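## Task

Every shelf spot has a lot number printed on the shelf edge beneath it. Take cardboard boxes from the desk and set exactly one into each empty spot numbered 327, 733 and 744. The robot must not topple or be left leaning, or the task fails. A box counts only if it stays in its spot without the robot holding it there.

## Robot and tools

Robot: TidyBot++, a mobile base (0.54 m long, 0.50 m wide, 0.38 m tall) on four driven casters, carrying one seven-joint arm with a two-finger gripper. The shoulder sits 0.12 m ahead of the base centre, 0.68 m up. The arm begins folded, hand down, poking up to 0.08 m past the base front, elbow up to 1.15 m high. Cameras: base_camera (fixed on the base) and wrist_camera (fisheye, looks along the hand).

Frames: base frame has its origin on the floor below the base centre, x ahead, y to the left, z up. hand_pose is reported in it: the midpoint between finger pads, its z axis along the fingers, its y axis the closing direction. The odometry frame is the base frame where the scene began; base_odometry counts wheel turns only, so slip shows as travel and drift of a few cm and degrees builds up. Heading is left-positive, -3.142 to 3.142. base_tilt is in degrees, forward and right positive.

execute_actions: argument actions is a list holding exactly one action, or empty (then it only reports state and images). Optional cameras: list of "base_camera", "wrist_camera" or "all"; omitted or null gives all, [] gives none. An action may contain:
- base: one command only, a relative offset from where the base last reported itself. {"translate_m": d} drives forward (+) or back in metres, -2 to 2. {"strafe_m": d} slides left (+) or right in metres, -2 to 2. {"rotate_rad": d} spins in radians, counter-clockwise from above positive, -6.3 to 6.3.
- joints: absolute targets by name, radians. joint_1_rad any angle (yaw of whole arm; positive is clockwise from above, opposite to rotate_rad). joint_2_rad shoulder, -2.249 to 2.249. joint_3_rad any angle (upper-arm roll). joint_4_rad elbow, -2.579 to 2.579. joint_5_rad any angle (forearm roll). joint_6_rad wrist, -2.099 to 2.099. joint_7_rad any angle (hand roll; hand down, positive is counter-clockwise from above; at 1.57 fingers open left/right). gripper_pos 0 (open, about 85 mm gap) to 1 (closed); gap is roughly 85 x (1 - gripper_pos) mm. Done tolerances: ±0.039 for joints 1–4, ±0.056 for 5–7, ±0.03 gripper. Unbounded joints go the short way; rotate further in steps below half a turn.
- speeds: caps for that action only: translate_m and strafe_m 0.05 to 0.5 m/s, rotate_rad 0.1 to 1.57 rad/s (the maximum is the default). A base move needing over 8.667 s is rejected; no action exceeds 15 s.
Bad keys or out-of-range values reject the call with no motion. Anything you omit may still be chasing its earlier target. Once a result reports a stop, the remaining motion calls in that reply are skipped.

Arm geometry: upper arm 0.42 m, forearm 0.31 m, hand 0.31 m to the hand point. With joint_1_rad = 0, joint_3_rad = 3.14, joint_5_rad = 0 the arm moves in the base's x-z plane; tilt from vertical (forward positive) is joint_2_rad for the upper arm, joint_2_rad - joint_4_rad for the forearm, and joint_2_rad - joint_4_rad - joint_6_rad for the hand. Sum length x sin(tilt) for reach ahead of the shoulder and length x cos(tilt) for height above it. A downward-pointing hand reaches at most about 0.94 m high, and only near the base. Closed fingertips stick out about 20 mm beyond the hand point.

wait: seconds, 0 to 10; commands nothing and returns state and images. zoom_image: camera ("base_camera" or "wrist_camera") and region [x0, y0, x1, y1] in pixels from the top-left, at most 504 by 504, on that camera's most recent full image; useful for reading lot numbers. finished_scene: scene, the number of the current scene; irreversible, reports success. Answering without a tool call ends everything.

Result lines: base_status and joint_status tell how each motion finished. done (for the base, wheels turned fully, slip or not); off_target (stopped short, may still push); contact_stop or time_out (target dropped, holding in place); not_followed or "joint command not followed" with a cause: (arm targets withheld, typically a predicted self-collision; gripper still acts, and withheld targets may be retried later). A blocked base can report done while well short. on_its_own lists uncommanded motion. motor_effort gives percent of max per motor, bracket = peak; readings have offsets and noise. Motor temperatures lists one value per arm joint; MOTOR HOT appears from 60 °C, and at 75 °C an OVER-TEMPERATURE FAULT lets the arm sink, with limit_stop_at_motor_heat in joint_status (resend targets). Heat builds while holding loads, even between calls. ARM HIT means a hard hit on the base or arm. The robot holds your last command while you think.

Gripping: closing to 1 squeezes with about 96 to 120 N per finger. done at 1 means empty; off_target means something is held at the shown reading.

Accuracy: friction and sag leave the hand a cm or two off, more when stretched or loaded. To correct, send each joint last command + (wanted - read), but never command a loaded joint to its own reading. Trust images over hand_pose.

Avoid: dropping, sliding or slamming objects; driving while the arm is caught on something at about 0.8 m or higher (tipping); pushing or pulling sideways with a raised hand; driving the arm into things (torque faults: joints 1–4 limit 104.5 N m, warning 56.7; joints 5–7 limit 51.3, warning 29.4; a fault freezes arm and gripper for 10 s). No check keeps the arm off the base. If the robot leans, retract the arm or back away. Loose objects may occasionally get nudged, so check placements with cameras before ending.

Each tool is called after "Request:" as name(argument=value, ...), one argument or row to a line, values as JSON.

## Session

Request:
execute_actions(
  actions=[],
)

Scene clock: 0.00 s.
Motor temperatures (°C, as the motors report them): [33 32 29 32 36 43 39]
base_odometry: x=+0.000 y=+0.000 heading=+0.000 (m, m, rad; odometry frame)
base_tilt: forward=+0.2 right=-0.6 (deg)
base_status: not commanded
joint_positions: joint_1_rad=-0.006 joint_2_rad=-0.320 joint_3_rad=+3.189 joint_4_rad=-2.560 joint_5_rad=-0.020 joint_6_rad=-0.909 joint_7_rad=+1.580 gripper_pos=+0.000
joint_status: not commanded
motor_effort: joint_1_rad=+0 joint_2_rad=-2 joint_3_rad=+1 joint_4_rad=+12 joint_5_rad=+0 joint_6_rad=+1 joint_7_rad=+0 (%)
hand_pose: x=+0.2316 y=+0.0035 z=+0.5752 quat_wxyz=(-0.015, +1.000, -0.021, -0.003) (m; base frame)
pictures: base_camera, wrist_camera
camera_calibration (this result's frames):
wrist_camera: T_world_to_cam=[[-0.0572151, -0.998335, -0.00729653, 0.0201308], [-0.99806, 0.057376, -0.0241654, 0.309076], [0.0245439, 0.00589974, -0.999681, 0.700726], [0, 0, 0, 1]] pos_world=[0.29243, -0.00177033, 0.708119]
Images, in order (width x height): base_camera 644x364, wrist_camera 644x476.

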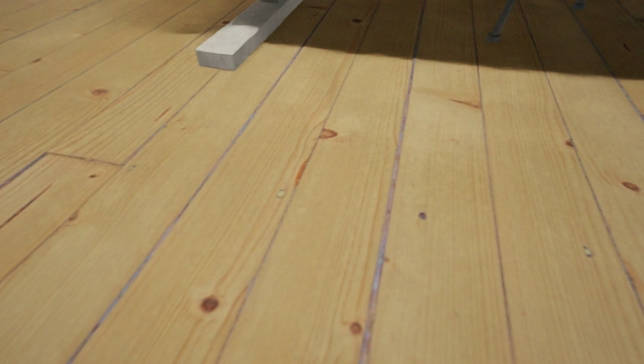

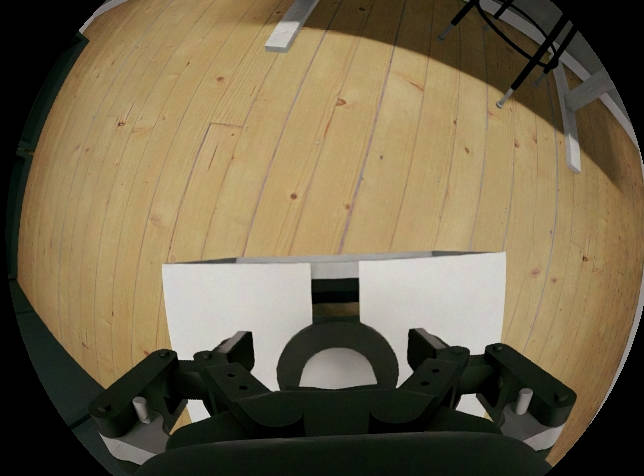

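Request:
execute_actions(
  actions=[
    {"base": {"rotate_rad": -0.33}, "joints": {"joint_1_rad": -0.45, "joint_2_rad": -1.19, "joint_3_rad": 3.12, "joint_4_rad": -1.40, "joint_5_rad": 0.02, "joint_6_rad": -1.80, "joint_7_rad": 1.57}},
  ],
)

Scene clock: 49.13 s.
Motor temperatures (°C, as the motors report them): [33 32 29 32 36 43 39]
base_odometry: x=+0.000 y=+0.000 heading=-0.329 (m, m, rad; odometry frame)
base_tilt: forward=+0.2 right=-0.6 (deg)
base_status: done
joint_positions: joint_1_rad=-0.427 joint_2_rad=-1.179 joint_3_rad=+3.137 joint_4_rad=-1.411 joint_5_rad=-0.011 joint_6_rad=-1.761 joint_7_rad=+1.580 gripper_pos=+0.000
joint_status: all done
motor_effort: joint_1_rad=+0(0) joint_2_rad=+24(26) joint_3_rad=+1(2) joint_4_rad=+8(18) joint_5_rad=+0(2) joint_6_rad=+10(9) joint_7_rad=+0(0) (%)
hand_pose: x=+0.0867 y=-0.0079 z=+1.0207 quat_wxyz=(-0.115, +0.818, +0.188, +0.531) (m; base frame)
pictures: base_camera, wrist_camera
camera_calibration (this result's frames):
wrist_camera: T_world_to_cam=[[0.404363, -0.914581, 0.00558984, -0.0488403], [-0.345714, -0.158503, -0.924856, 1.03693], [0.846742, 0.372045, -0.380277, 0.44917], [0, 0, 0, 1]] pos_world=[-0.00209948, -0.0474231, 1.13009]
Images, in order (width x height): base_camera 644x364, wrist_camera 644x476.

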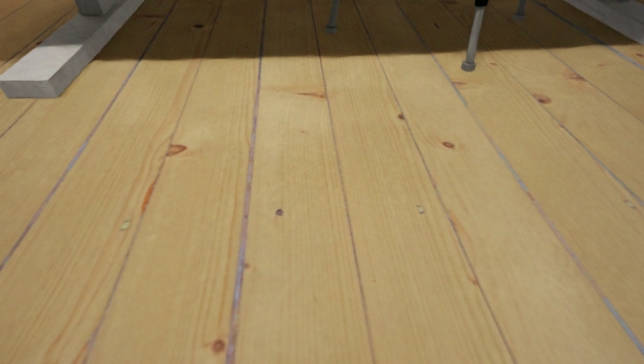

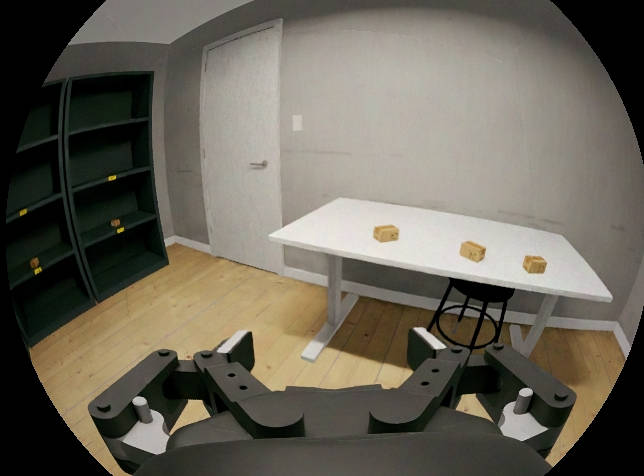

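Request:
zoom_image(
  camera="wrist_camera",
  region=[10, 160, 140, 290],
)

Request:
zoom_image(
  camera="wrist_camera",
  region=[360, 210, 560, 290],
)

Region (10, 160, 140, 290) of wrist_camera's 644x476 image, scaled by 3.877.

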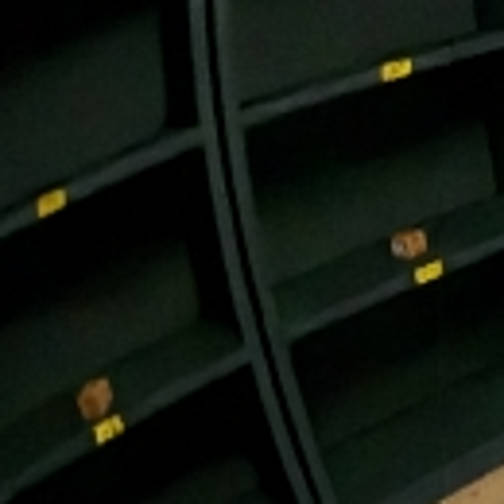

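Region (360, 210, 560, 290) of wrist_camera's 644x476 image, scaled by 2.520; it fills the top 202 rows of this view, and the rest is white.

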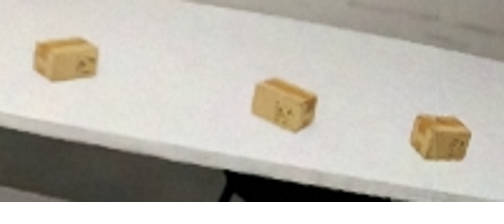

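Request:
execute_actions(
  actions=[
    {"base": {"translate_m": 0.40}, "joints": {"joint_1_rad": 0.55, "joint_2_rad": 0.212, "joint_4_rad": -1.51, "joint_5_rad": 0.69, "joint_6_rad": -0.883, "joint_7_rad": 0.505}},
  ],
)

Scene clock: 171.80 s.
Motor temperatures (°C, as the motors report them): [33 32 29 31 36 43 39]
base_odometry: x=+0.379 y=-0.130 heading=-0.330 (m, m, rad; odometry frame)
base_tilt: forward=+0.2 right=-0.6 (deg)
base_status: done
joint_positions: joint_1_rad=+0.530 joint_2_rad=+0.200 joint_3_rad=+3.125 joint_4_rad=-1.495 joint_5_rad=+0.660 joint_6_rad=-0.924 joint_7_rad=+0.545 gripper_pos=+0.000
joint_status: all done
motor_effort: joint_1_rad=+0(2) joint_2_rad=-24(28) joint_3_rad=+0(2) joint_4_rad=+18(20) joint_5_rad=+4(4) joint_6_rad=+5(10) joint_7_rad=+0(0) (%)
hand_pose: x=+0.5295 y=-0.4060 z=+0.8370 quat_wxyz=(+0.227, +0.741, -0.549, +0.313) (m; base frame)
pictures: base_camera, wrist_camera
camera_calibration (this result's frames):
wrist_camera: T_world_to_cam=[[-0.963792, -0.266651, -0.00178406, 0.402786], [-0.179597, 0.654058, -0.734815, 1.03989], [0.197106, -0.707888, -0.678265, 0.307379], [0, 0, 0, 1]] pos_world=[0.514377, -0.355157, 0.973333]
Images, in order (width x height): base_camera 644x364, wrist_camera 644x476.

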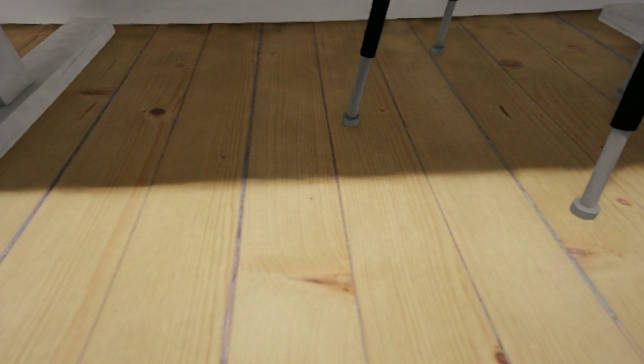

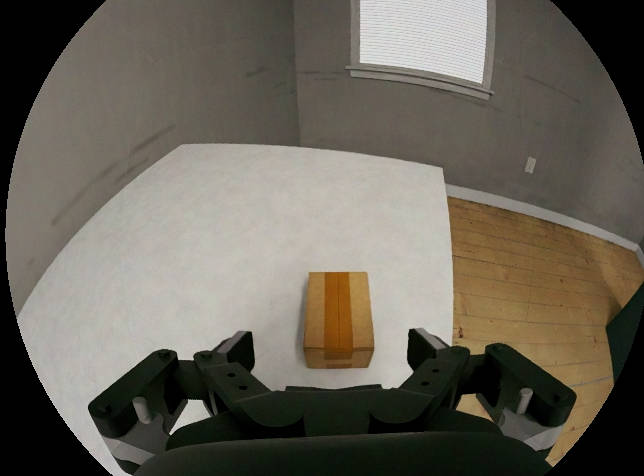

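Request:
zoom_image(
  camera="wrist_camera",
  region=[285, 260, 395, 380],
)

Region (285, 260, 395, 380) of wrist_camera's 644x476 image, scaled by 4.200; it fills the left 462 columns of this view, and the rest is white.

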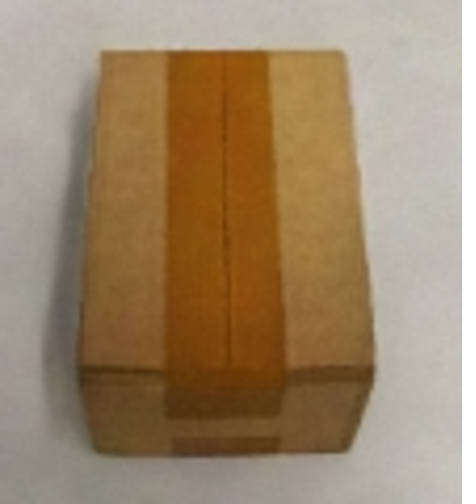

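Request:
execute_actions(
  actions=[
    {"joints": {"joint_1_rad": 0.654, "joint_2_rad": 0.26, "joint_3_rad": 3.157, "joint_4_rad": -1.543, "joint_5_rad": 0.769, "joint_6_rad": -0.676, "joint_7_rad": 0.412}},
  ],
  cameras=["wrist_camera"],
)

Scene clock: 232.87 s.
Motor temperatures (°C, as the motors report them): [33 32 29 31 36 43 39]
base_odometry: x=+0.379 y=-0.130 heading=-0.330 (m, m, rad; odometry frame)
base_tilt: forward=+0.2 right=-0.6 (deg)
base_status: not commanded
joint_positions: joint_1_rad=+0.641 joint_2_rad=+0.244 joint_3_rad=+3.152 joint_4_rad=-1.527 joint_5_rad=+0.743 joint_6_rad=-0.714 joint_7_rad=+0.451 gripper_pos=+0.000
joint_status: all done
motor_effort: joint_1_rad=+0(1) joint_2_rad=-27(28) joint_3_rad=+1(4) joint_4_rad=+19(19) joint_5_rad=+4(5) joint_6_rad=+5(5) joint_7_rad=+0(0) (%)
hand_pose: x=+0.5223 y=-0.4779 z=+0.8338 quat_wxyz=(+0.236, +0.700, -0.566, +0.365) (m; base frame)
pictures: wrist_camera
camera_calibration (this result's frames):
wrist_camera: T_world_to_cam=[[-0.972106, -0.220153, -0.0808872, 0.469149], [-0.0696046, 0.600126, -0.796871, 1.0518], [0.223976, -0.769013, -0.59871, 0.146116], [0, 0, 0, 1]] pos_world=[0.496546, -0.415566, 0.963582]
Images, in order (width x height): wrist_camera 644x476.

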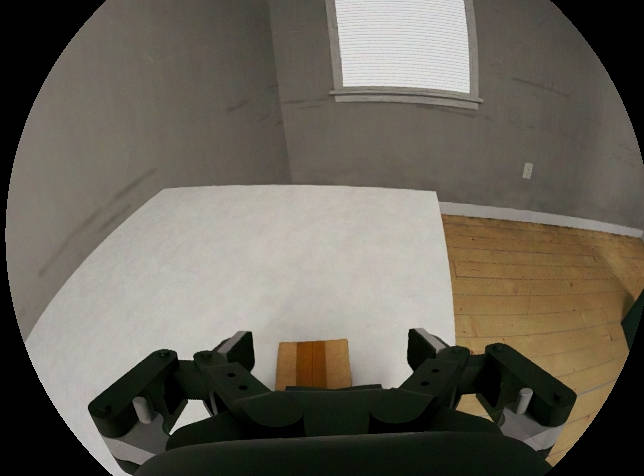

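Request:
execute_actions(
  actions=[
    {"joints": {"joint_1_rad": 0.630, "joint_2_rad": 0.39, "joint_3_rad": 3.135}},
  ],
  cameras=["wrist_camera"],
)

Scene clock: 256.60 s.
Motor temperatures (°C, as the motors report them): [33 32 29 32 36 43 39]
base_odometry: x=+0.379 y=-0.130 heading=-0.330 (m, m, rad; odometry frame)
base_tilt: forward=+0.2 right=-0.6 (deg)
base_status: not commanded
joint_positions: joint_1_rad=+0.641 joint_2_rad=+0.387 joint_3_rad=+3.149 joint_4_rad=-1.534 joint_5_rad=+0.743 joint_6_rad=-0.714 joint_7_rad=+0.451 gripper_pos=+0.000
joint_status: all done
motor_effort: joint_1_rad=+0(1) joint_2_rad=-29(33) joint_3_rad=+1(1) joint_4_rad=+17(19) joint_5_rad=+4(4) joint_6_rad=+4(5) joint_7_rad=+0(0) (%)
hand_pose: x=+0.5340 y=-0.4849 z=+0.7417 quat_wxyz=(+0.237, +0.731, -0.566, +0.297) (m; base frame)
pictures: wrist_camera
camera_calibration (this result's frames):
wrist_camera: T_world_to_cam=[[-0.975459, -0.219568, 0.0163964, 0.401474], [-0.16277, 0.668965, -0.725253, 1.01343], [0.148274, -0.710123, -0.688288, 0.218425], [0, 0, 0, 1]] pos_world=[0.52419, -0.434691, 0.87875]
Images, in order (width x height): wrist_camera 644x476.

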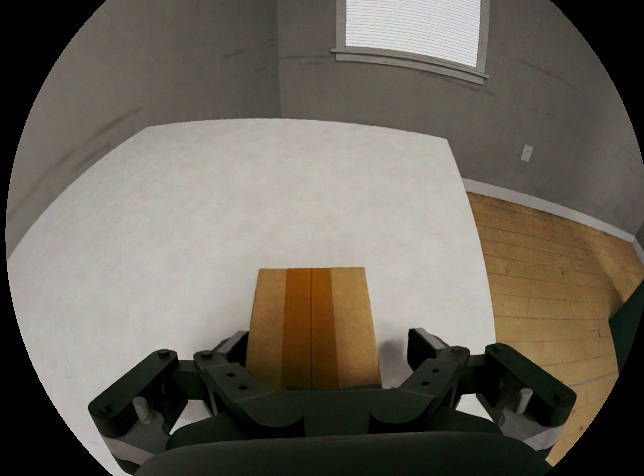

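Request:
execute_actions(
  actions=[
    {"joints": {"joint_1_rad": 0.604, "joint_2_rad": 0.367}},
  ],
  cameras=["wrist_camera"],
)

Scene clock: 272.90 s.
Motor temperatures (°C, as the motors report them): [33 32 29 32 36 43 39]
base_odometry: x=+0.379 y=-0.130 heading=-0.330 (m, m, rad; odometry frame)
base_tilt: forward=+0.2 right=-0.6 (deg)
base_status: not commanded
joint_positions: joint_1_rad=+0.622 joint_2_rad=+0.381 joint_3_rad=+3.145 joint_4_rad=-1.534 joint_5_rad=+0.743 joint_6_rad=-0.714 joint_7_rad=+0.451 gripper_pos=+0.000
joint_status: all done
motor_effort: joint_1_rad=+1(2) joint_2_rad=-30(31) joint_3_rad=+1(2) joint_4_rad=+18(18) joint_5_rad=+4(4) joint_6_rad=+4(4) joint_7_rad=+0(0) (%)
hand_pose: x=+0.5442 y=-0.4755 z=+0.7452 quat_wxyz=(+0.233, +0.737, -0.559, +0.302) (m; base frame)
pictures: wrist_camera
camera_calibration (this result's frames):
wrist_camera: T_world_to_cam=[[-0.970498, -0.240837, 0.0114663, 0.404217], [-0.17328, 0.663617, -0.727727, 1.01636], [0.167654, -0.708244, -0.685772, 0.214438], [0, 0, 0, 1]] pos_world=[0.532455, -0.425249, 0.882052]
Images, in order (width x height): wrist_camera 644x476.

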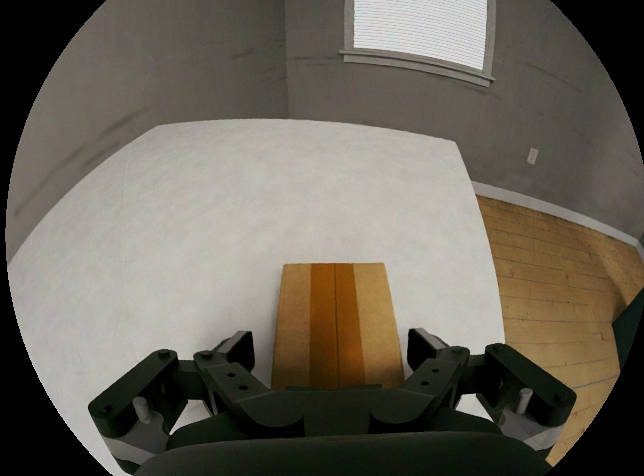

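Request:
execute_actions(
  actions=[
    {"joints": {"gripper_pos": 1.0}},
  ],
  cameras=["wrist_camera"],
)

Scene clock: 279.83 s.
Motor temperatures (°C, as the motors report them): [33 32 29 32 36 43 39]
base_odometry: x=+0.379 y=-0.130 heading=-0.330 (m, m, rad; odometry frame)
base_tilt: forward=+0.2 right=-0.6 (deg)
base_status: not commanded
joint_positions: joint_1_rad=+0.622 joint_2_rad=+0.380 joint_3_rad=+3.145 joint_4_rad=-1.534 joint_5_rad=+0.743 joint_6_rad=-0.714 joint_7_rad=+0.451 gripper_pos=+0.351
joint_status: gripper_pos off_target (ended at +0.351, target +1.000)
motor_effort: joint_1_rad=+0(1) joint_2_rad=-30(31) joint_3_rad=+1(1) joint_4_rad=+18(19) joint_5_rad=+4(4) joint_6_rad=+4(5) joint_7_rad=+0(0) (%)
hand_pose: x=+0.5441 y=-0.4756 z=+0.7458 quat_wxyz=(+0.233, +0.736, -0.558, +0.303) (m; base frame)
pictures: wrist_camera
camera_calibration (this result's frames):
wrist_camera: T_world_to_cam=[[-0.970377, -0.241332, 0.0112874, 0.403964], [-0.173295, 0.66273, -0.728531, 1.017], [0.168338, -0.708906, -0.68492, 0.213566], [0, 0, 0, 1]] pos_world=[0.532287, -0.425108, 0.882631]
Images, in order (width x height): wrist_camera 644x476.

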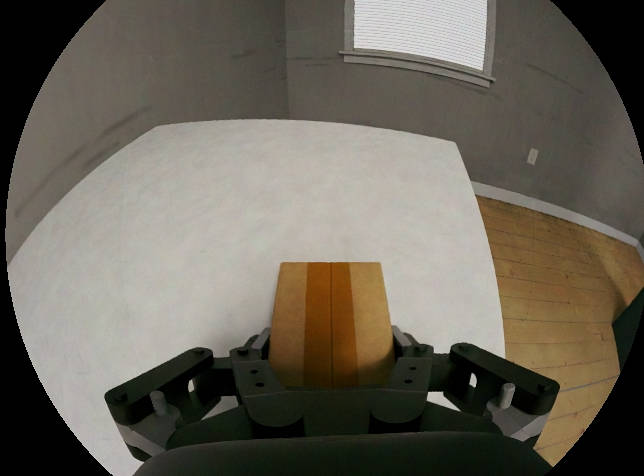

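Request:
execute_actions(
  actions=[
    {"joints": {"joint_2_rad": 0.24, "joint_3_rad": 3.142, "gripper_pos": 1.0}},
  ],
  cameras=[],
)

Request:
execute_actions(
  actions=[
    {"base": {"strafe_m": 1.72}, "joints": {"joint_1_rad": -1.60, "joint_2_rad": -1.19, "joint_4_rad": -1.40, "joint_5_rad": -0.03, "joint_6_rad": -1.90, "joint_7_rad": 1.605, "gripper_pos": 1.0}},
  ],
)

Scene clock: 341.67 s.
Motor temperatures (°C, as the motors report them): [33 33 29 32 36 43 39]
base_odometry: x=+0.379 y=-0.130 heading=-0.330 (m, m, rad; odometry frame)
base_tilt: forward=+0.2 right=-0.6 (deg)
base_status: not commanded
joint_positions: joint_1_rad=+0.622 joint_2_rad=+0.250 joint_3_rad=+3.145 joint_4_rad=-1.539 joint_5_rad=+0.743 joint_6_rad=-0.714 joint_7_rad=+0.451 gripper_pos=+0.351
joint_status: gripper_pos off_target (ended at +0.351, target +1.000); the others done
motor_effort: joint_1_rad=+0(0) joint_2_rad=-28(34) joint_3_rad=+1(2) joint_4_rad=+20(20) joint_5_rad=+5(5) joint_6_rad=+5(5) joint_7_rad=+0(0) (%)
hand_pose: x=+0.5321 y=-0.4669 z=+0.8237 quat_wxyz=(+0.231, +0.711, -0.558, +0.360) (m; base frame)
pictures: none
No camera images: the call's "cameras" was empty. Leave "cameras" out to get every camera's image.

Scene clock: 346.47 s.
Motor temperatures (°C, as the motors report them): [33 33 29 32 36 43 39]
base_odometry: x=+0.936 y=+1.498 heading=-0.330 (m, m, rad; odometry frame)
base_tilt: forward=+0.2 right=-0.6 (deg)
base_status: done
joint_positions: joint_1_rad=-1.581 joint_2_rad=-1.176 joint_3_rad=+3.142 joint_4_rad=-1.419 joint_5_rad=+0.001 joint_6_rad=-1.868 joint_7_rad=+1.565 gripper_pos=+0.351
joint_status: gripper_pos off_target (ended at +0.351, target +1.000); the others done
motor_effort: joint_1_rad=+0(3) joint_2_rad=+25(31) joint_3_rad=+1(2) joint_4_rad=+8(21) joint_5_rad=+0(5) joint_6_rad=+10(11) joint_7_rad=+0(1) (%)
hand_pose: x=+0.1186 y=-0.0457 z=+0.9888 quat_wxyz=(-0.351, +0.615, +0.616, +0.346) (m; base frame)
pictures: base_camera, wrist_camera
camera_calibration (this result's frames):
wrist_camera: T_world_to_cam=[[0.999725, -0.0223532, -0.00706417, -0.11338], [-0.0170537, -0.486689, -0.873409, 0.90758], [0.0160854, 0.873289, -0.486937, 0.650908], [0, 0, 0, 1]] pos_world=[0.118356, -0.129256, 1.10884]
Images, in order (width x height): base_camera 644x364, wrist_camera 644x476.

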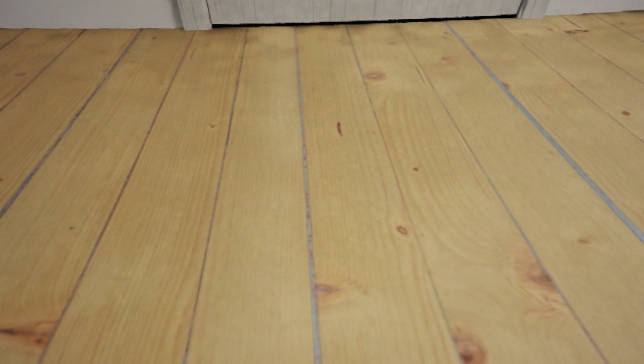

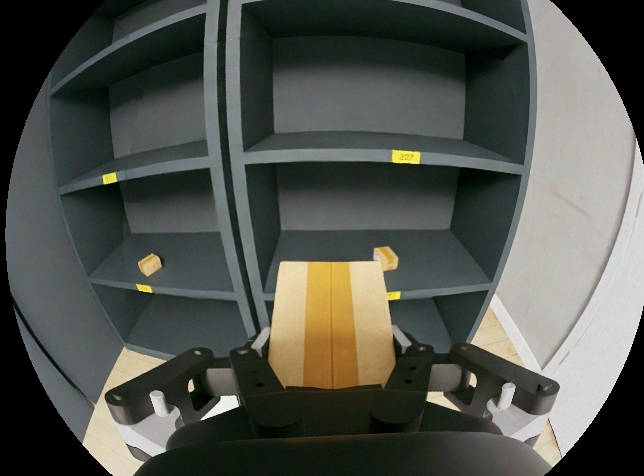

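Request:
zoom_image(
  camera="wrist_camera",
  region=[380, 140, 430, 175],
)

Request:
zoom_image(
  camera="wrist_camera",
  region=[90, 163, 130, 193],
)

Region (380, 140, 430, 175) of wrist_camera's 644x476 image, scaled by 10.080; it fills the top 353 rows of this view, and the rest is white.

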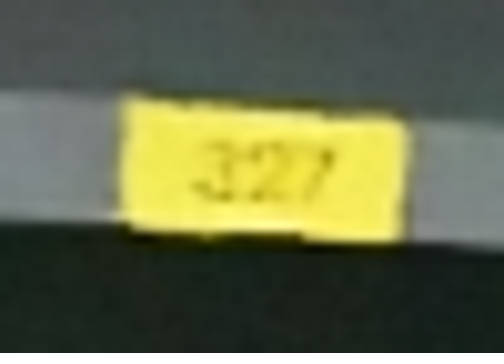

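Region (90, 163, 130, 193) of wrist_camera's 644x476 image, scaled by 12.600; it fills the top 378 rows of this view, and the rest is white.

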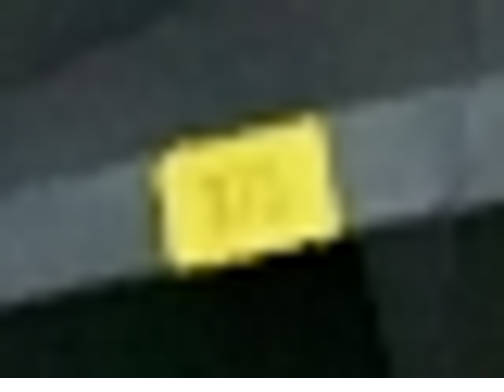

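Request:
execute_actions(
  actions=[
    {"base": {"translate_m": 0.21}, "joints": {"joint_2_rad": -0.2, "joint_4_rad": -0.527, "joint_6_rad": -1.325, "gripper_pos": 1.0}},
  ],
  cameras=["wrist_camera"],
)

Request:
execute_actions(
  actions=[
    {"base": {"strafe_m": 0.09}, "joints": {"joint_2_rad": 0.405, "gripper_pos": 1.0}},
  ],
  cameras=["wrist_camera"],
)

Scene clock: 389.67 s.
Motor temperatures (°C, as the motors report them): [33 33 29 32 36 43 39]
base_odometry: x=+1.135 y=+1.430 heading=-0.330 (m, m, rad; odometry frame)
base_tilt: forward=+0.2 right=-0.6 (deg)
base_status: done
joint_positions: joint_1_rad=-1.589 joint_2_rad=-0.206 joint_3_rad=+3.142 joint_4_rad=-0.550 joint_5_rad=-0.003 joint_6_rad=-1.372 joint_7_rad=+1.565 gripper_pos=+0.351
joint_status: gripper_pos off_target (ended at +0.351, target +1.000); the others done
motor_effort: joint_1_rad=+0(3) joint_2_rad=-4(27) joint_3_rad=+1(4) joint_4_rad=+10(12) joint_5_rad=+0(1) joint_6_rad=+11(11) joint_7_rad=+0(0) (%)
hand_pose: x=+0.1109 y=+0.3282 z=+1.3446 quat_wxyz=(-0.469, +0.531, +0.539, +0.456) (m; base frame)
pictures: wrist_camera
camera_calibration (this result's frames):
wrist_camera: T_world_to_cam=[[0.999798, -0.00524414, -0.0193795, -0.0839533], [-0.0198493, -0.113366, -0.993355, 1.43921], [0.00301232, 0.993539, -0.113447, -0.0423871], [0, 0, 0, 1]] pos_world=[0.112631, 0.20483, 1.42321]
Images, in order (width x height): wrist_camera 644x476.

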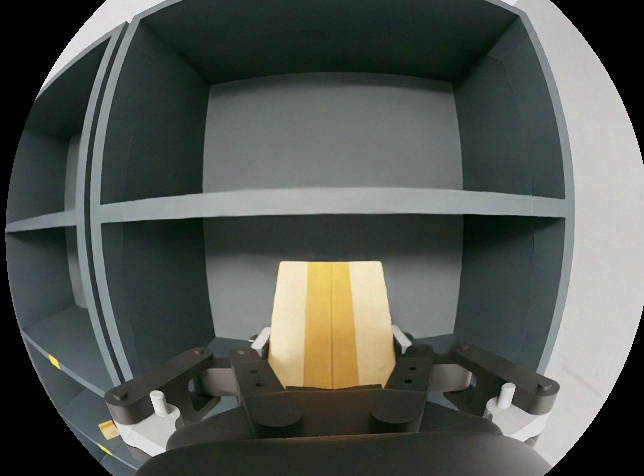

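Scene clock: 391.50 s.
Motor temperatures (°C, as the motors report them): [33 33 29 32 36 43 39]
base_odometry: x=+1.165 y=+1.515 heading=-0.330 (m, m, rad; odometry frame)
base_tilt: forward=+0.2 right=-0.7 (deg)
base_status: done
joint_positions: joint_1_rad=-1.589 joint_2_rad=+0.411 joint_3_rad=+3.142 joint_4_rad=-0.534 joint_5_rad=-0.004 joint_6_rad=-1.368 joint_7_rad=+1.565 gripper_pos=+0.351
joint_status: gripper_pos off_target (ended at +0.351, target +1.000); the others done
motor_effort: joint_1_rad=+0(0) joint_2_rad=-30(34) joint_3_rad=+0(1) joint_4_rad=+17(19) joint_5_rad=+0(0) joint_6_rad=+9(12) joint_7_rad=+0(0) (%)
hand_pose: x=+0.1048 y=+0.6520 z=+1.0413 quat_wxyz=(-0.289, +0.643, +0.651, +0.280) (m; base frame)
pictures: wrist_camera
camera_calibration (this result's frames):
wrist_camera: T_world_to_cam=[[0.999926, -0.011795, -0.00304223, -0.0947792], [-0.0099992, -0.65218, -0.757998, 1.27978], [0.00695649, 0.757972, -0.65225, 0.31567], [0, 0, 0, 1]] pos_world=[0.105373, 0.59426, 1.17568]
Images, in order (width x height): wrist_camera 644x476.

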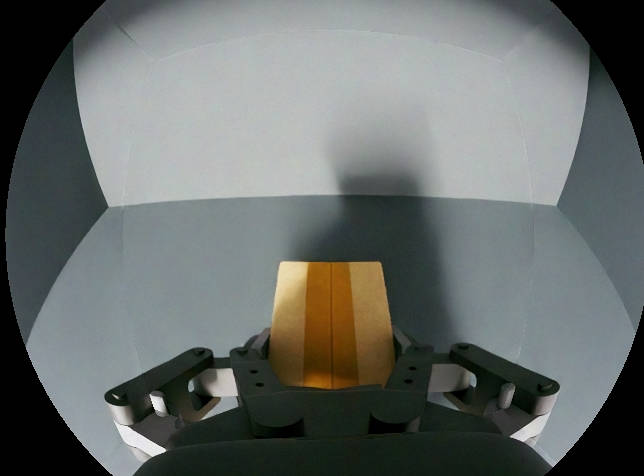

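Request:
execute_actions(
  actions=[
    {"joints": {"joint_2_rad": 0.46, "gripper_pos": 1.0}},
  ],
  cameras=["wrist_camera"],
)

Scene clock: 398.37 s.
Motor temperatures (°C, as the motors report them): [33 33 29 32 36 43 39]
base_odometry: x=+1.165 y=+1.515 heading=-0.330 (m, m, rad; odometry frame)
base_tilt: forward=+0.2 right=-0.6 (deg)
base_status: not commanded
joint_positions: joint_1_rad=-1.589 joint_2_rad=+0.447 joint_3_rad=+3.142 joint_4_rad=-0.534 joint_5_rad=-0.004 joint_6_rad=-1.364 joint_7_rad=+1.565 gripper_pos=+0.351
joint_status: gripper_pos off_target (ended at +0.351, target +1.000); the others done
motor_effort: joint_1_rad=+1(0) joint_2_rad=-31(34) joint_3_rad=+0(0) joint_4_rad=+17(18) joint_5_rad=+0(1) joint_6_rad=+9(9) joint_7_rad=+0(0) (%)
hand_pose: x=+0.1046 y=+0.6656 z=+1.0183 quat_wxyz=(-0.279, +0.648, +0.656, +0.270) (m; base frame)
pictures: wrist_camera
camera_calibration (this result's frames):
wrist_camera: T_world_to_cam=[[0.999929, -0.0117628, -0.00194155, -0.0955834], [-0.00938599, -0.676305, -0.736562, 1.26534], [0.00735098, 0.736528, -0.676367, 0.329196], [0, 0, 0, 1]] pos_world=[0.105033, 0.612166, 1.15447]
Images, in order (width x height): wrist_camera 644x476.

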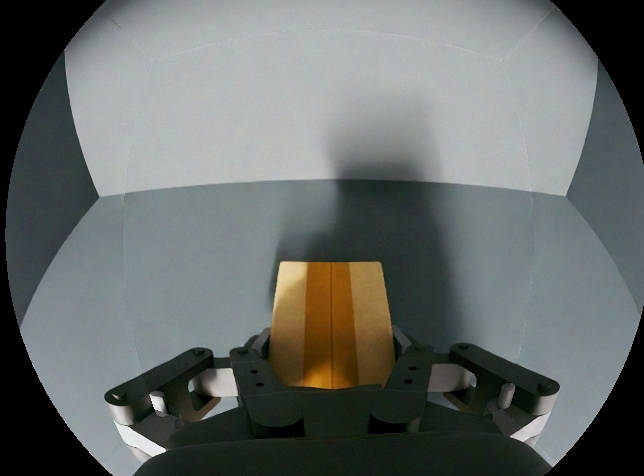

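Request:
execute_actions(
  actions=[
    {"joints": {"joint_2_rad": 0.456, "gripper_pos": 0.0}},
  ],
  cameras=["wrist_camera"],
)

Scene clock: 405.80 s.
Motor temperatures (°C, as the motors report them): [33 33 29 32 36 43 39]
base_odometry: x=+1.165 y=+1.515 heading=-0.330 (m, m, rad; odometry frame)
base_tilt: forward=+0.2 right=-0.7 (deg)
base_status: not commanded
joint_positions: joint_1_rad=-1.589 joint_2_rad=+0.447 joint_3_rad=+3.142 joint_4_rad=-0.534 joint_5_rad=-0.004 joint_6_rad=-1.364 joint_7_rad=+1.565 gripper_pos=+0.000
joint_status: all done
motor_effort: joint_1_rad=+0(1) joint_2_rad=-32(34) joint_3_rad=+0(0) joint_4_rad=+16(17) joint_5_rad=+0(0) joint_6_rad=+8(9) joint_7_rad=+0(0) (%)
hand_pose: x=+0.1046 y=+0.6656 z=+1.0183 quat_wxyz=(-0.279, +0.648, +0.656, +0.270) (m; base frame)
pictures: wrist_camera
camera_calibration (this result's frames):
wrist_camera: T_world_to_cam=[[0.999929, -0.0117627, -0.00194169, -0.0955832], [-0.00938599, -0.676305, -0.736562, 1.26534], [0.00735077, 0.736528, -0.676367, 0.329196], [0, 0, 0, 1]] pos_world=[0.105033, 0.612166, 1.15447]
Images, in order (width x height): wrist_camera 644x476.

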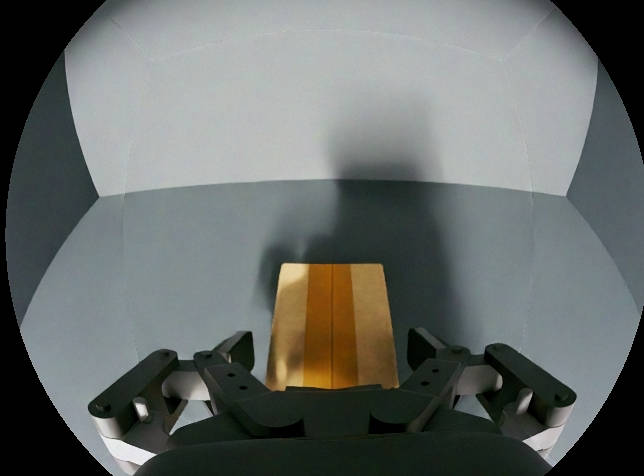

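Request:
execute_actions(
  actions=[
    {"base": {"strafe_m": -0.30}, "joints": {"joint_2_rad": 0.05}},
  ],
  cameras=["wrist_camera"],
)

Request:
execute_actions(
  actions=[
    {"base": {"translate_m": -0.21}, "joints": {"joint_1_rad": -2.35, "joint_2_rad": 0.30, "joint_4_rad": -1.06, "joint_6_rad": -0.46}},
  ],
  cameras=["wrist_camera"],
)

Scene clock: 483.17 s.
Motor temperatures (°C, as the motors report them): [33 33 29 32 36 43 39]
base_odometry: x=+1.068 y=+1.231 heading=-0.329 (m, m, rad; odometry frame)
base_tilt: forward=+0.2 right=-0.6 (deg)
base_status: done
joint_positions: joint_1_rad=-1.590 joint_2_rad=+0.032 joint_3_rad=+3.143 joint_4_rad=-0.526 joint_5_rad=-0.006 joint_6_rad=-1.362 joint_7_rad=+1.565 gripper_pos=+0.000
joint_status: all done
motor_effort: joint_1_rad=+0(3) joint_2_rad=-13(37) joint_3_rad=+1(1) joint_4_rad=+12(19) joint_5_rad=+0(1) joint_6_rad=+10(9) joint_7_rad=+0(0) (%)
hand_pose: x=+0.1069 y=+0.4722 z=+1.2628 quat_wxyz=(-0.413, +0.575, +0.584, +0.399) (m; base frame)
pictures: wrist_camera
camera_calibration (this result's frames):
wrist_camera: T_world_to_cam=[[0.999866, -0.00509605, -0.015526, -0.0856706], [-0.0163409, -0.311552, -0.950088, 1.41281], [0.0000045365, 0.950215, -0.311594, 0.0761888], [0, 0, 0, 1]] pos_world=[0.108745, 0.367332, 1.3647]
Images, in order (width x height): wrist_camera 644x476.

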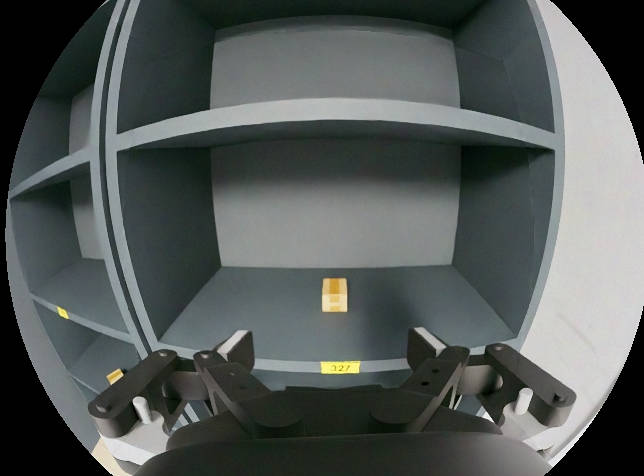

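Scene clock: 485.20 s.
Motor temperatures (°C, as the motors report them): [33 33 29 32 36 43 39]
base_odometry: x=+0.869 y=+1.299 heading=-0.329 (m, m, rad; odometry frame)
base_tilt: forward=+0.2 right=-0.6 (deg)
base_status: done
joint_positions: joint_1_rad=-2.333 joint_2_rad=+0.291 joint_3_rad=+3.143 joint_4_rad=-1.045 joint_5_rad=-0.006 joint_6_rad=-0.499 joint_7_rad=+1.565 gripper_pos=+0.000
joint_status: all done
motor_effort: joint_1_rad=+0(3) joint_2_rad=-29(34) joint_3_rad=+0(1) joint_4_rad=+20(22) joint_5_rad=+0(1) joint_6_rad=+10(10) joint_7_rad=+0(0) (%)
hand_pose: x=-0.3843 y=+0.5247 z=+1.0767 quat_wxyz=(-0.561, +0.316, +0.728, +0.235) (m; base frame)
pictures: wrist_camera
camera_calibration (this result's frames):
wrist_camera: T_world_to_cam=[[0.741836, 0.670268, -0.0204918, -0.0453401], [0.139737, -0.184401, -0.972867, 1.26216], [-0.65586, 0.718844, -0.230456, -0.24961], [0, 0, 0, 1]] pos_world=[-0.306445, 0.442563, 1.16946]
Images, in order (width x height): wrist_camera 644x476.

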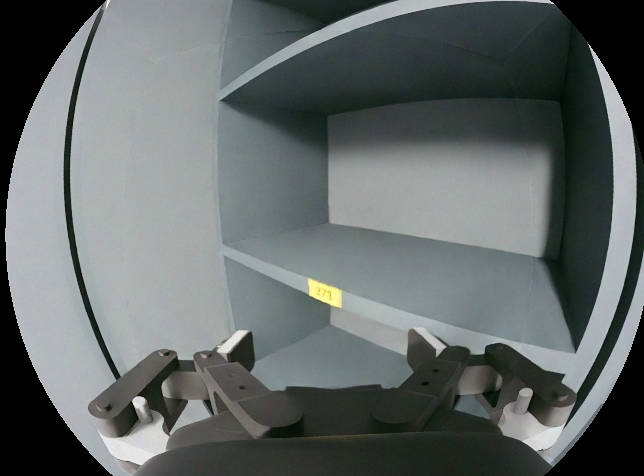

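Request:
zoom_image(
  camera="wrist_camera",
  region=[298, 270, 354, 315],
)

Region (298, 270, 354, 315) of wrist_camera's 644x476 image, scaled by 9.000; it fills the top 405 rows of this view, and the rest is white.

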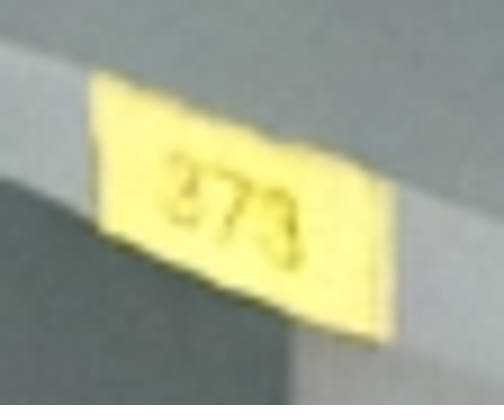

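Request:
execute_actions(
  actions=[
    {"base": {"strafe_m": -0.95}, "joints": {"joint_1_rad": 0.729, "joint_2_rad": 0.052, "joint_4_rad": -1.683, "joint_6_rad": -0.668}},
  ],
)

Scene clock: 609.10 s.
Motor temperatures (°C, as the motors report them): [33 33 29 32 36 43 39]
base_odometry: x=+0.561 y=+0.399 heading=-0.329 (m, m, rad; odometry frame)
base_tilt: forward=+0.2 right=-0.6 (deg)
base_status: done
joint_positions: joint_1_rad=+0.710 joint_2_rad=+0.076 joint_3_rad=+3.145 joint_4_rad=-1.666 joint_5_rad=-0.006 joint_6_rad=-0.627 joint_7_rad=+1.565 gripper_pos=+0.000
joint_status: all done
motor_effort: joint_1_rad=+1(3) joint_2_rad=-21(34) joint_3_rad=+0(3) joint_4_rad=+19(22) joint_5_rad=+0(1) joint_6_rad=+8(11) joint_7_rad=+0(0) (%)
hand_pose: x=+0.5435 y=-0.3640 z=+0.8252 quat_wxyz=(+0.128, +0.866, -0.327, +0.355) (m; base frame)
pictures: base_camera, wrist_camera
camera_calibration (this result's frames):
wrist_camera: T_world_to_cam=[[-0.678654, -0.734446, -0.00434971, 0.104312], [-0.506874, 0.472639, -0.720896, 1.10656], [0.531515, -0.487034, -0.69303, 0.237163], [0, 0, 0, 1]] pos_world=[0.505624, -0.330886, 0.962531]
Images, in order (width x height): base_camera 644x364, wrist_camera 644x476.

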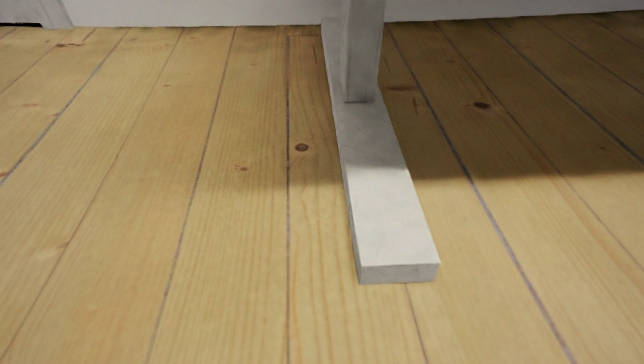

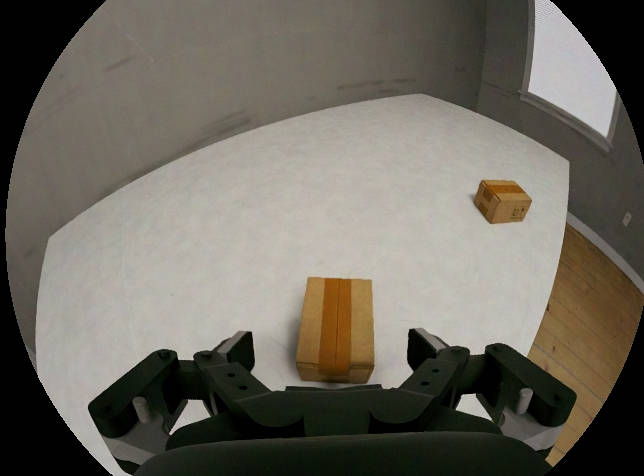

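Request:
zoom_image(
  camera="wrist_camera",
  region=[283, 268, 393, 388],
)

Request:
zoom_image(
  camera="wrist_camera",
  region=[462, 170, 542, 234],
)

Region (283, 268, 393, 388) of wrist_camera's 644x476 image, scaled by 4.200; it fills the left 462 columns of this view, and the rest is white.

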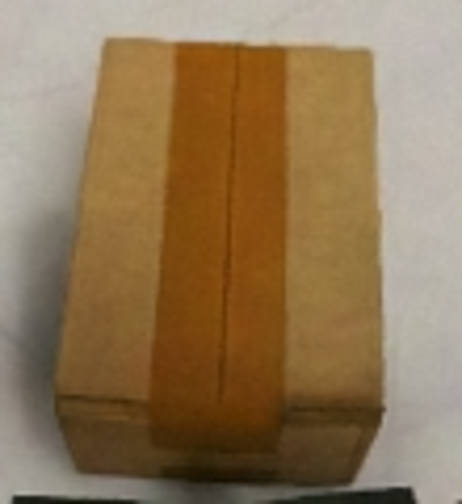

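Region (462, 170, 542, 234) of wrist_camera's 644x476 image, scaled by 6.300; it fills the top 403 rows of this view, and the rest is white.

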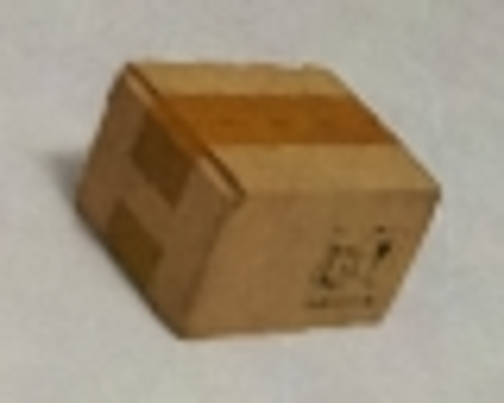

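Request:
execute_actions(
  actions=[
    {"joints": {"joint_1_rad": 0.658, "joint_2_rad": 0.112, "joint_4_rad": -1.745, "joint_5_rad": 0.259, "joint_6_rad": -0.353, "joint_7_rad": 1.23}},
  ],
  cameras=["wrist_camera"],
)

Scene clock: 647.07 s.
Motor temperatures (°C, as the motors report them): [33 33 29 32 36 43 39]
base_odometry: x=+0.561 y=+0.399 heading=-0.329 (m, m, rad; odometry frame)
base_tilt: forward=+0.2 right=-0.6 (deg)
base_status: not commanded
joint_positions: joint_1_rad=+0.675 joint_2_rad=+0.101 joint_3_rad=+3.145 joint_4_rad=-1.732 joint_5_rad=+0.244 joint_6_rad=-0.382 joint_7_rad=+1.253 gripper_pos=+0.000
joint_status: all done
motor_effort: joint_1_rad=+0(1) joint_2_rad=-22(24) joint_3_rad=+1(0) joint_4_rad=+19(20) joint_5_rad=+1(1) joint_6_rad=+8(8) joint_7_rad=+0(1) (%)
hand_pose: x=+0.5664 y=-0.3943 z=+0.8353 quat_wxyz=(+0.169, +0.819, -0.353, +0.420) (m; base frame)
pictures: wrist_camera
camera_calibration (this result's frames):
wrist_camera: T_world_to_cam=[[-0.739214, -0.673219, -0.0184106, 0.167781], [-0.368694, 0.42741, -0.825461, 1.1311], [0.563585, -0.603404, -0.56416, 0.0455529], [0, 0, 0, 1]] pos_world=[0.515384, -0.343004, 0.962467]
Images, in order (width x height): wrist_camera 644x476.

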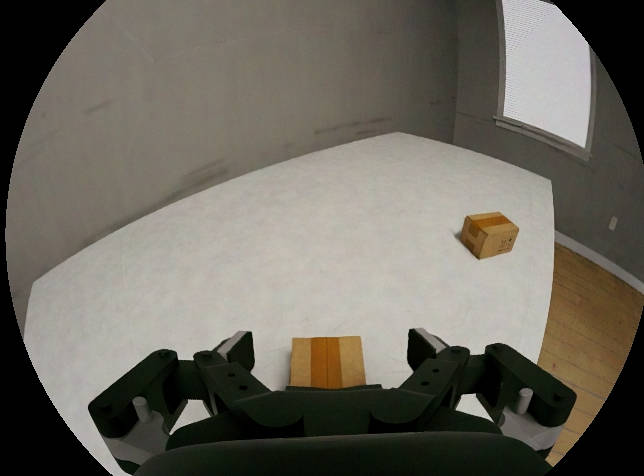

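Request:
execute_actions(
  actions=[
    {"joints": {"joint_2_rad": 0.253, "joint_4_rad": -1.735}},
  ],
  cameras=["wrist_camera"],
)

Scene clock: 657.87 s.
Motor temperatures (°C, as the motors report them): [33 33 29 32 36 43 39]
base_odometry: x=+0.561 y=+0.399 heading=-0.329 (m, m, rad; odometry frame)
base_tilt: forward=+0.2 right=-0.6 (deg)
base_status: not commanded
joint_positions: joint_1_rad=+0.675 joint_2_rad=+0.249 joint_3_rad=+3.145 joint_4_rad=-1.732 joint_5_rad=+0.244 joint_6_rad=-0.382 joint_7_rad=+1.253 gripper_pos=+0.000
joint_status: all done
motor_effort: joint_1_rad=+1(0) joint_2_rad=-26(29) joint_3_rad=+0(0) joint_4_rad=+18(20) joint_5_rad=+1(1) joint_6_rad=+7(8) joint_7_rad=+0(0) (%)
hand_pose: x=+0.5790 y=-0.4044 z=+0.7456 quat_wxyz=(+0.151, +0.849, -0.362, +0.355) (m; base frame)
pictures: wrist_camera
camera_calibration (this result's frames):
wrist_camera: T_world_to_cam=[[-0.739993, -0.672596, 0.00497699, 0.151928], [-0.459203, 0.499782, -0.734404, 1.07979], [0.49147, -0.545739, -0.678694, 0.132225], [0, 0, 0, 1]] pos_world=[0.543283, -0.365313, 0.881986]
Images, in order (width x height): wrist_camera 644x476.

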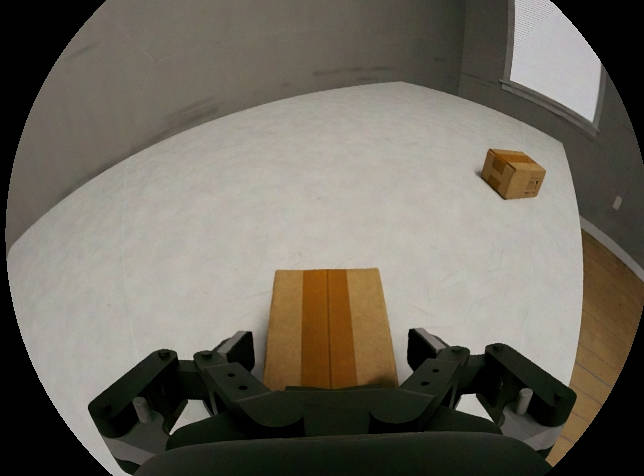

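Request:
execute_actions(
  actions=[],
)

Scene clock: 690.50 s.
Motor temperatures (°C, as the motors report them): [33 33 29 32 36 43 39]
base_odometry: x=+0.561 y=+0.399 heading=-0.329 (m, m, rad; odometry frame)
base_tilt: forward=+0.2 right=-0.6 (deg)
base_status: not commanded
joint_positions: joint_1_rad=+0.675 joint_2_rad=+0.249 joint_3_rad=+3.145 joint_4_rad=-1.732 joint_5_rad=+0.244 joint_6_rad=-0.382 joint_7_rad=+1.253 gripper_pos=+0.000
joint_status: all done
motor_effort: joint_1_rad=+0(0) joint_2_rad=-26(29) joint_3_rad=+0(0) joint_4_rad=+18(20) joint_5_rad=+1(1) joint_6_rad=+7(8) joint_7_rad=+0(0) (%)
hand_pose: x=+0.5790 y=-0.4044 z=+0.7456 quat_wxyz=(+0.151, +0.849, -0.362, +0.355) (m; base frame)
pictures: base_camera, wrist_camera
camera_calibration (this result's frames):
wrist_camera: T_world_to_cam=[[-0.739993, -0.672596, 0.00497694, 0.151928], [-0.459203, 0.499783, -0.734405, 1.07979], [0.49147, -0.54574, -0.678694, 0.132225], [0, 0, 0, 1]] pos_world=[0.543283, -0.365313, 0.881986]
Images, in order (width x height): base_camera 644x364, wrist_camera 644x476.

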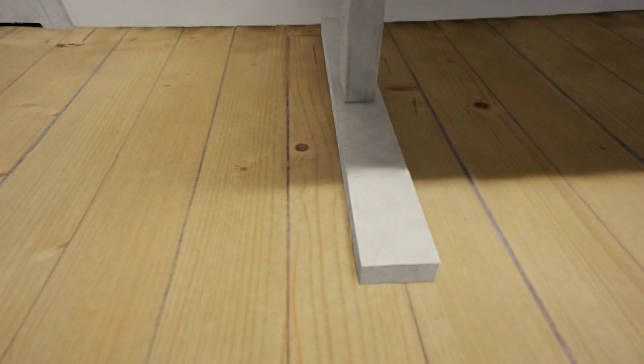

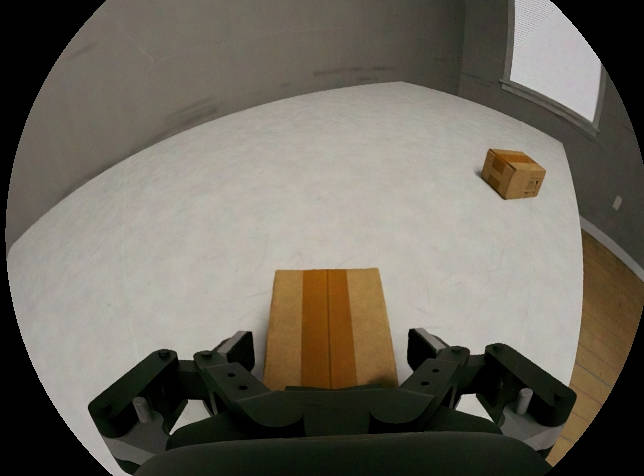

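Request:
execute_actions(
  actions=[
    {"joints":{"gripper_pos":1.0}},
  ],
)

Scene clock: 693.73 s.
Motor temperatures (°C, as the motors report them): [33 33 29 32 36 43 39]
base_odometry: x=+0.561 y=+0.399 heading=-0.329 (m, m, rad; odometry frame)
base_tilt: forward=+0.2 right=-0.6 (deg)
base_status: not commanded
joint_positions: joint_1_rad=+0.675 joint_2_rad=+0.249 joint_3_rad=+3.145 joint_4_rad=-1.731 joint_5_rad=+0.244 joint_6_rad=-0.381 joint_7_rad=+1.253 gripper_pos=+0.347
joint_status: gripper_pos off_target (ended at +0.347, target +1.000)
motor_effort: joint_1_rad=+1(0) joint_2_rad=-26(27) joint_3_rad=+0(1) joint_4_rad=+18(19) joint_5_rad=+1(1) joint_6_rad=+7(8) joint_7_rad=+0(0) (%)
hand_pose: x=+0.5794 y=-0.4046 z=+0.7465 quat_wxyz=(+0.151, +0.848, -0.361, +0.356) (m; base frame)
pictures: base_camera, wrist_camera
camera_calibration (this result's frames):
wrist_camera: T_world_to_cam=[[-0.73985, -0.672756, 0.00455318, 0.152224], [-0.458062, 0.498764, -0.735808, 1.08064], [0.492749, -0.546473, -0.677175, 0.130344], [0, 0, 0, 1]] pos_world=[0.543397, -0.365346, 0.882718]
Images, in order (width x height): base_camera 644x364, wrist_camera 644x476.

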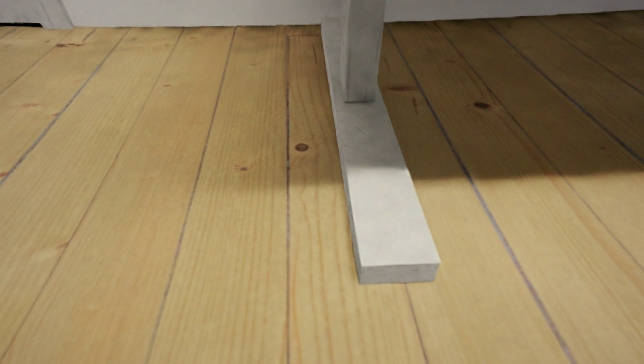

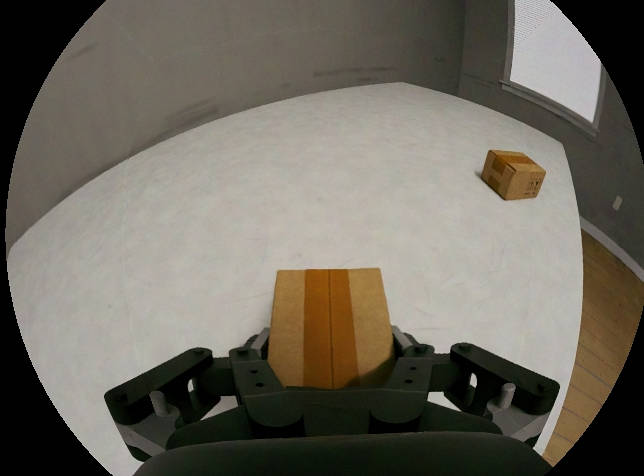

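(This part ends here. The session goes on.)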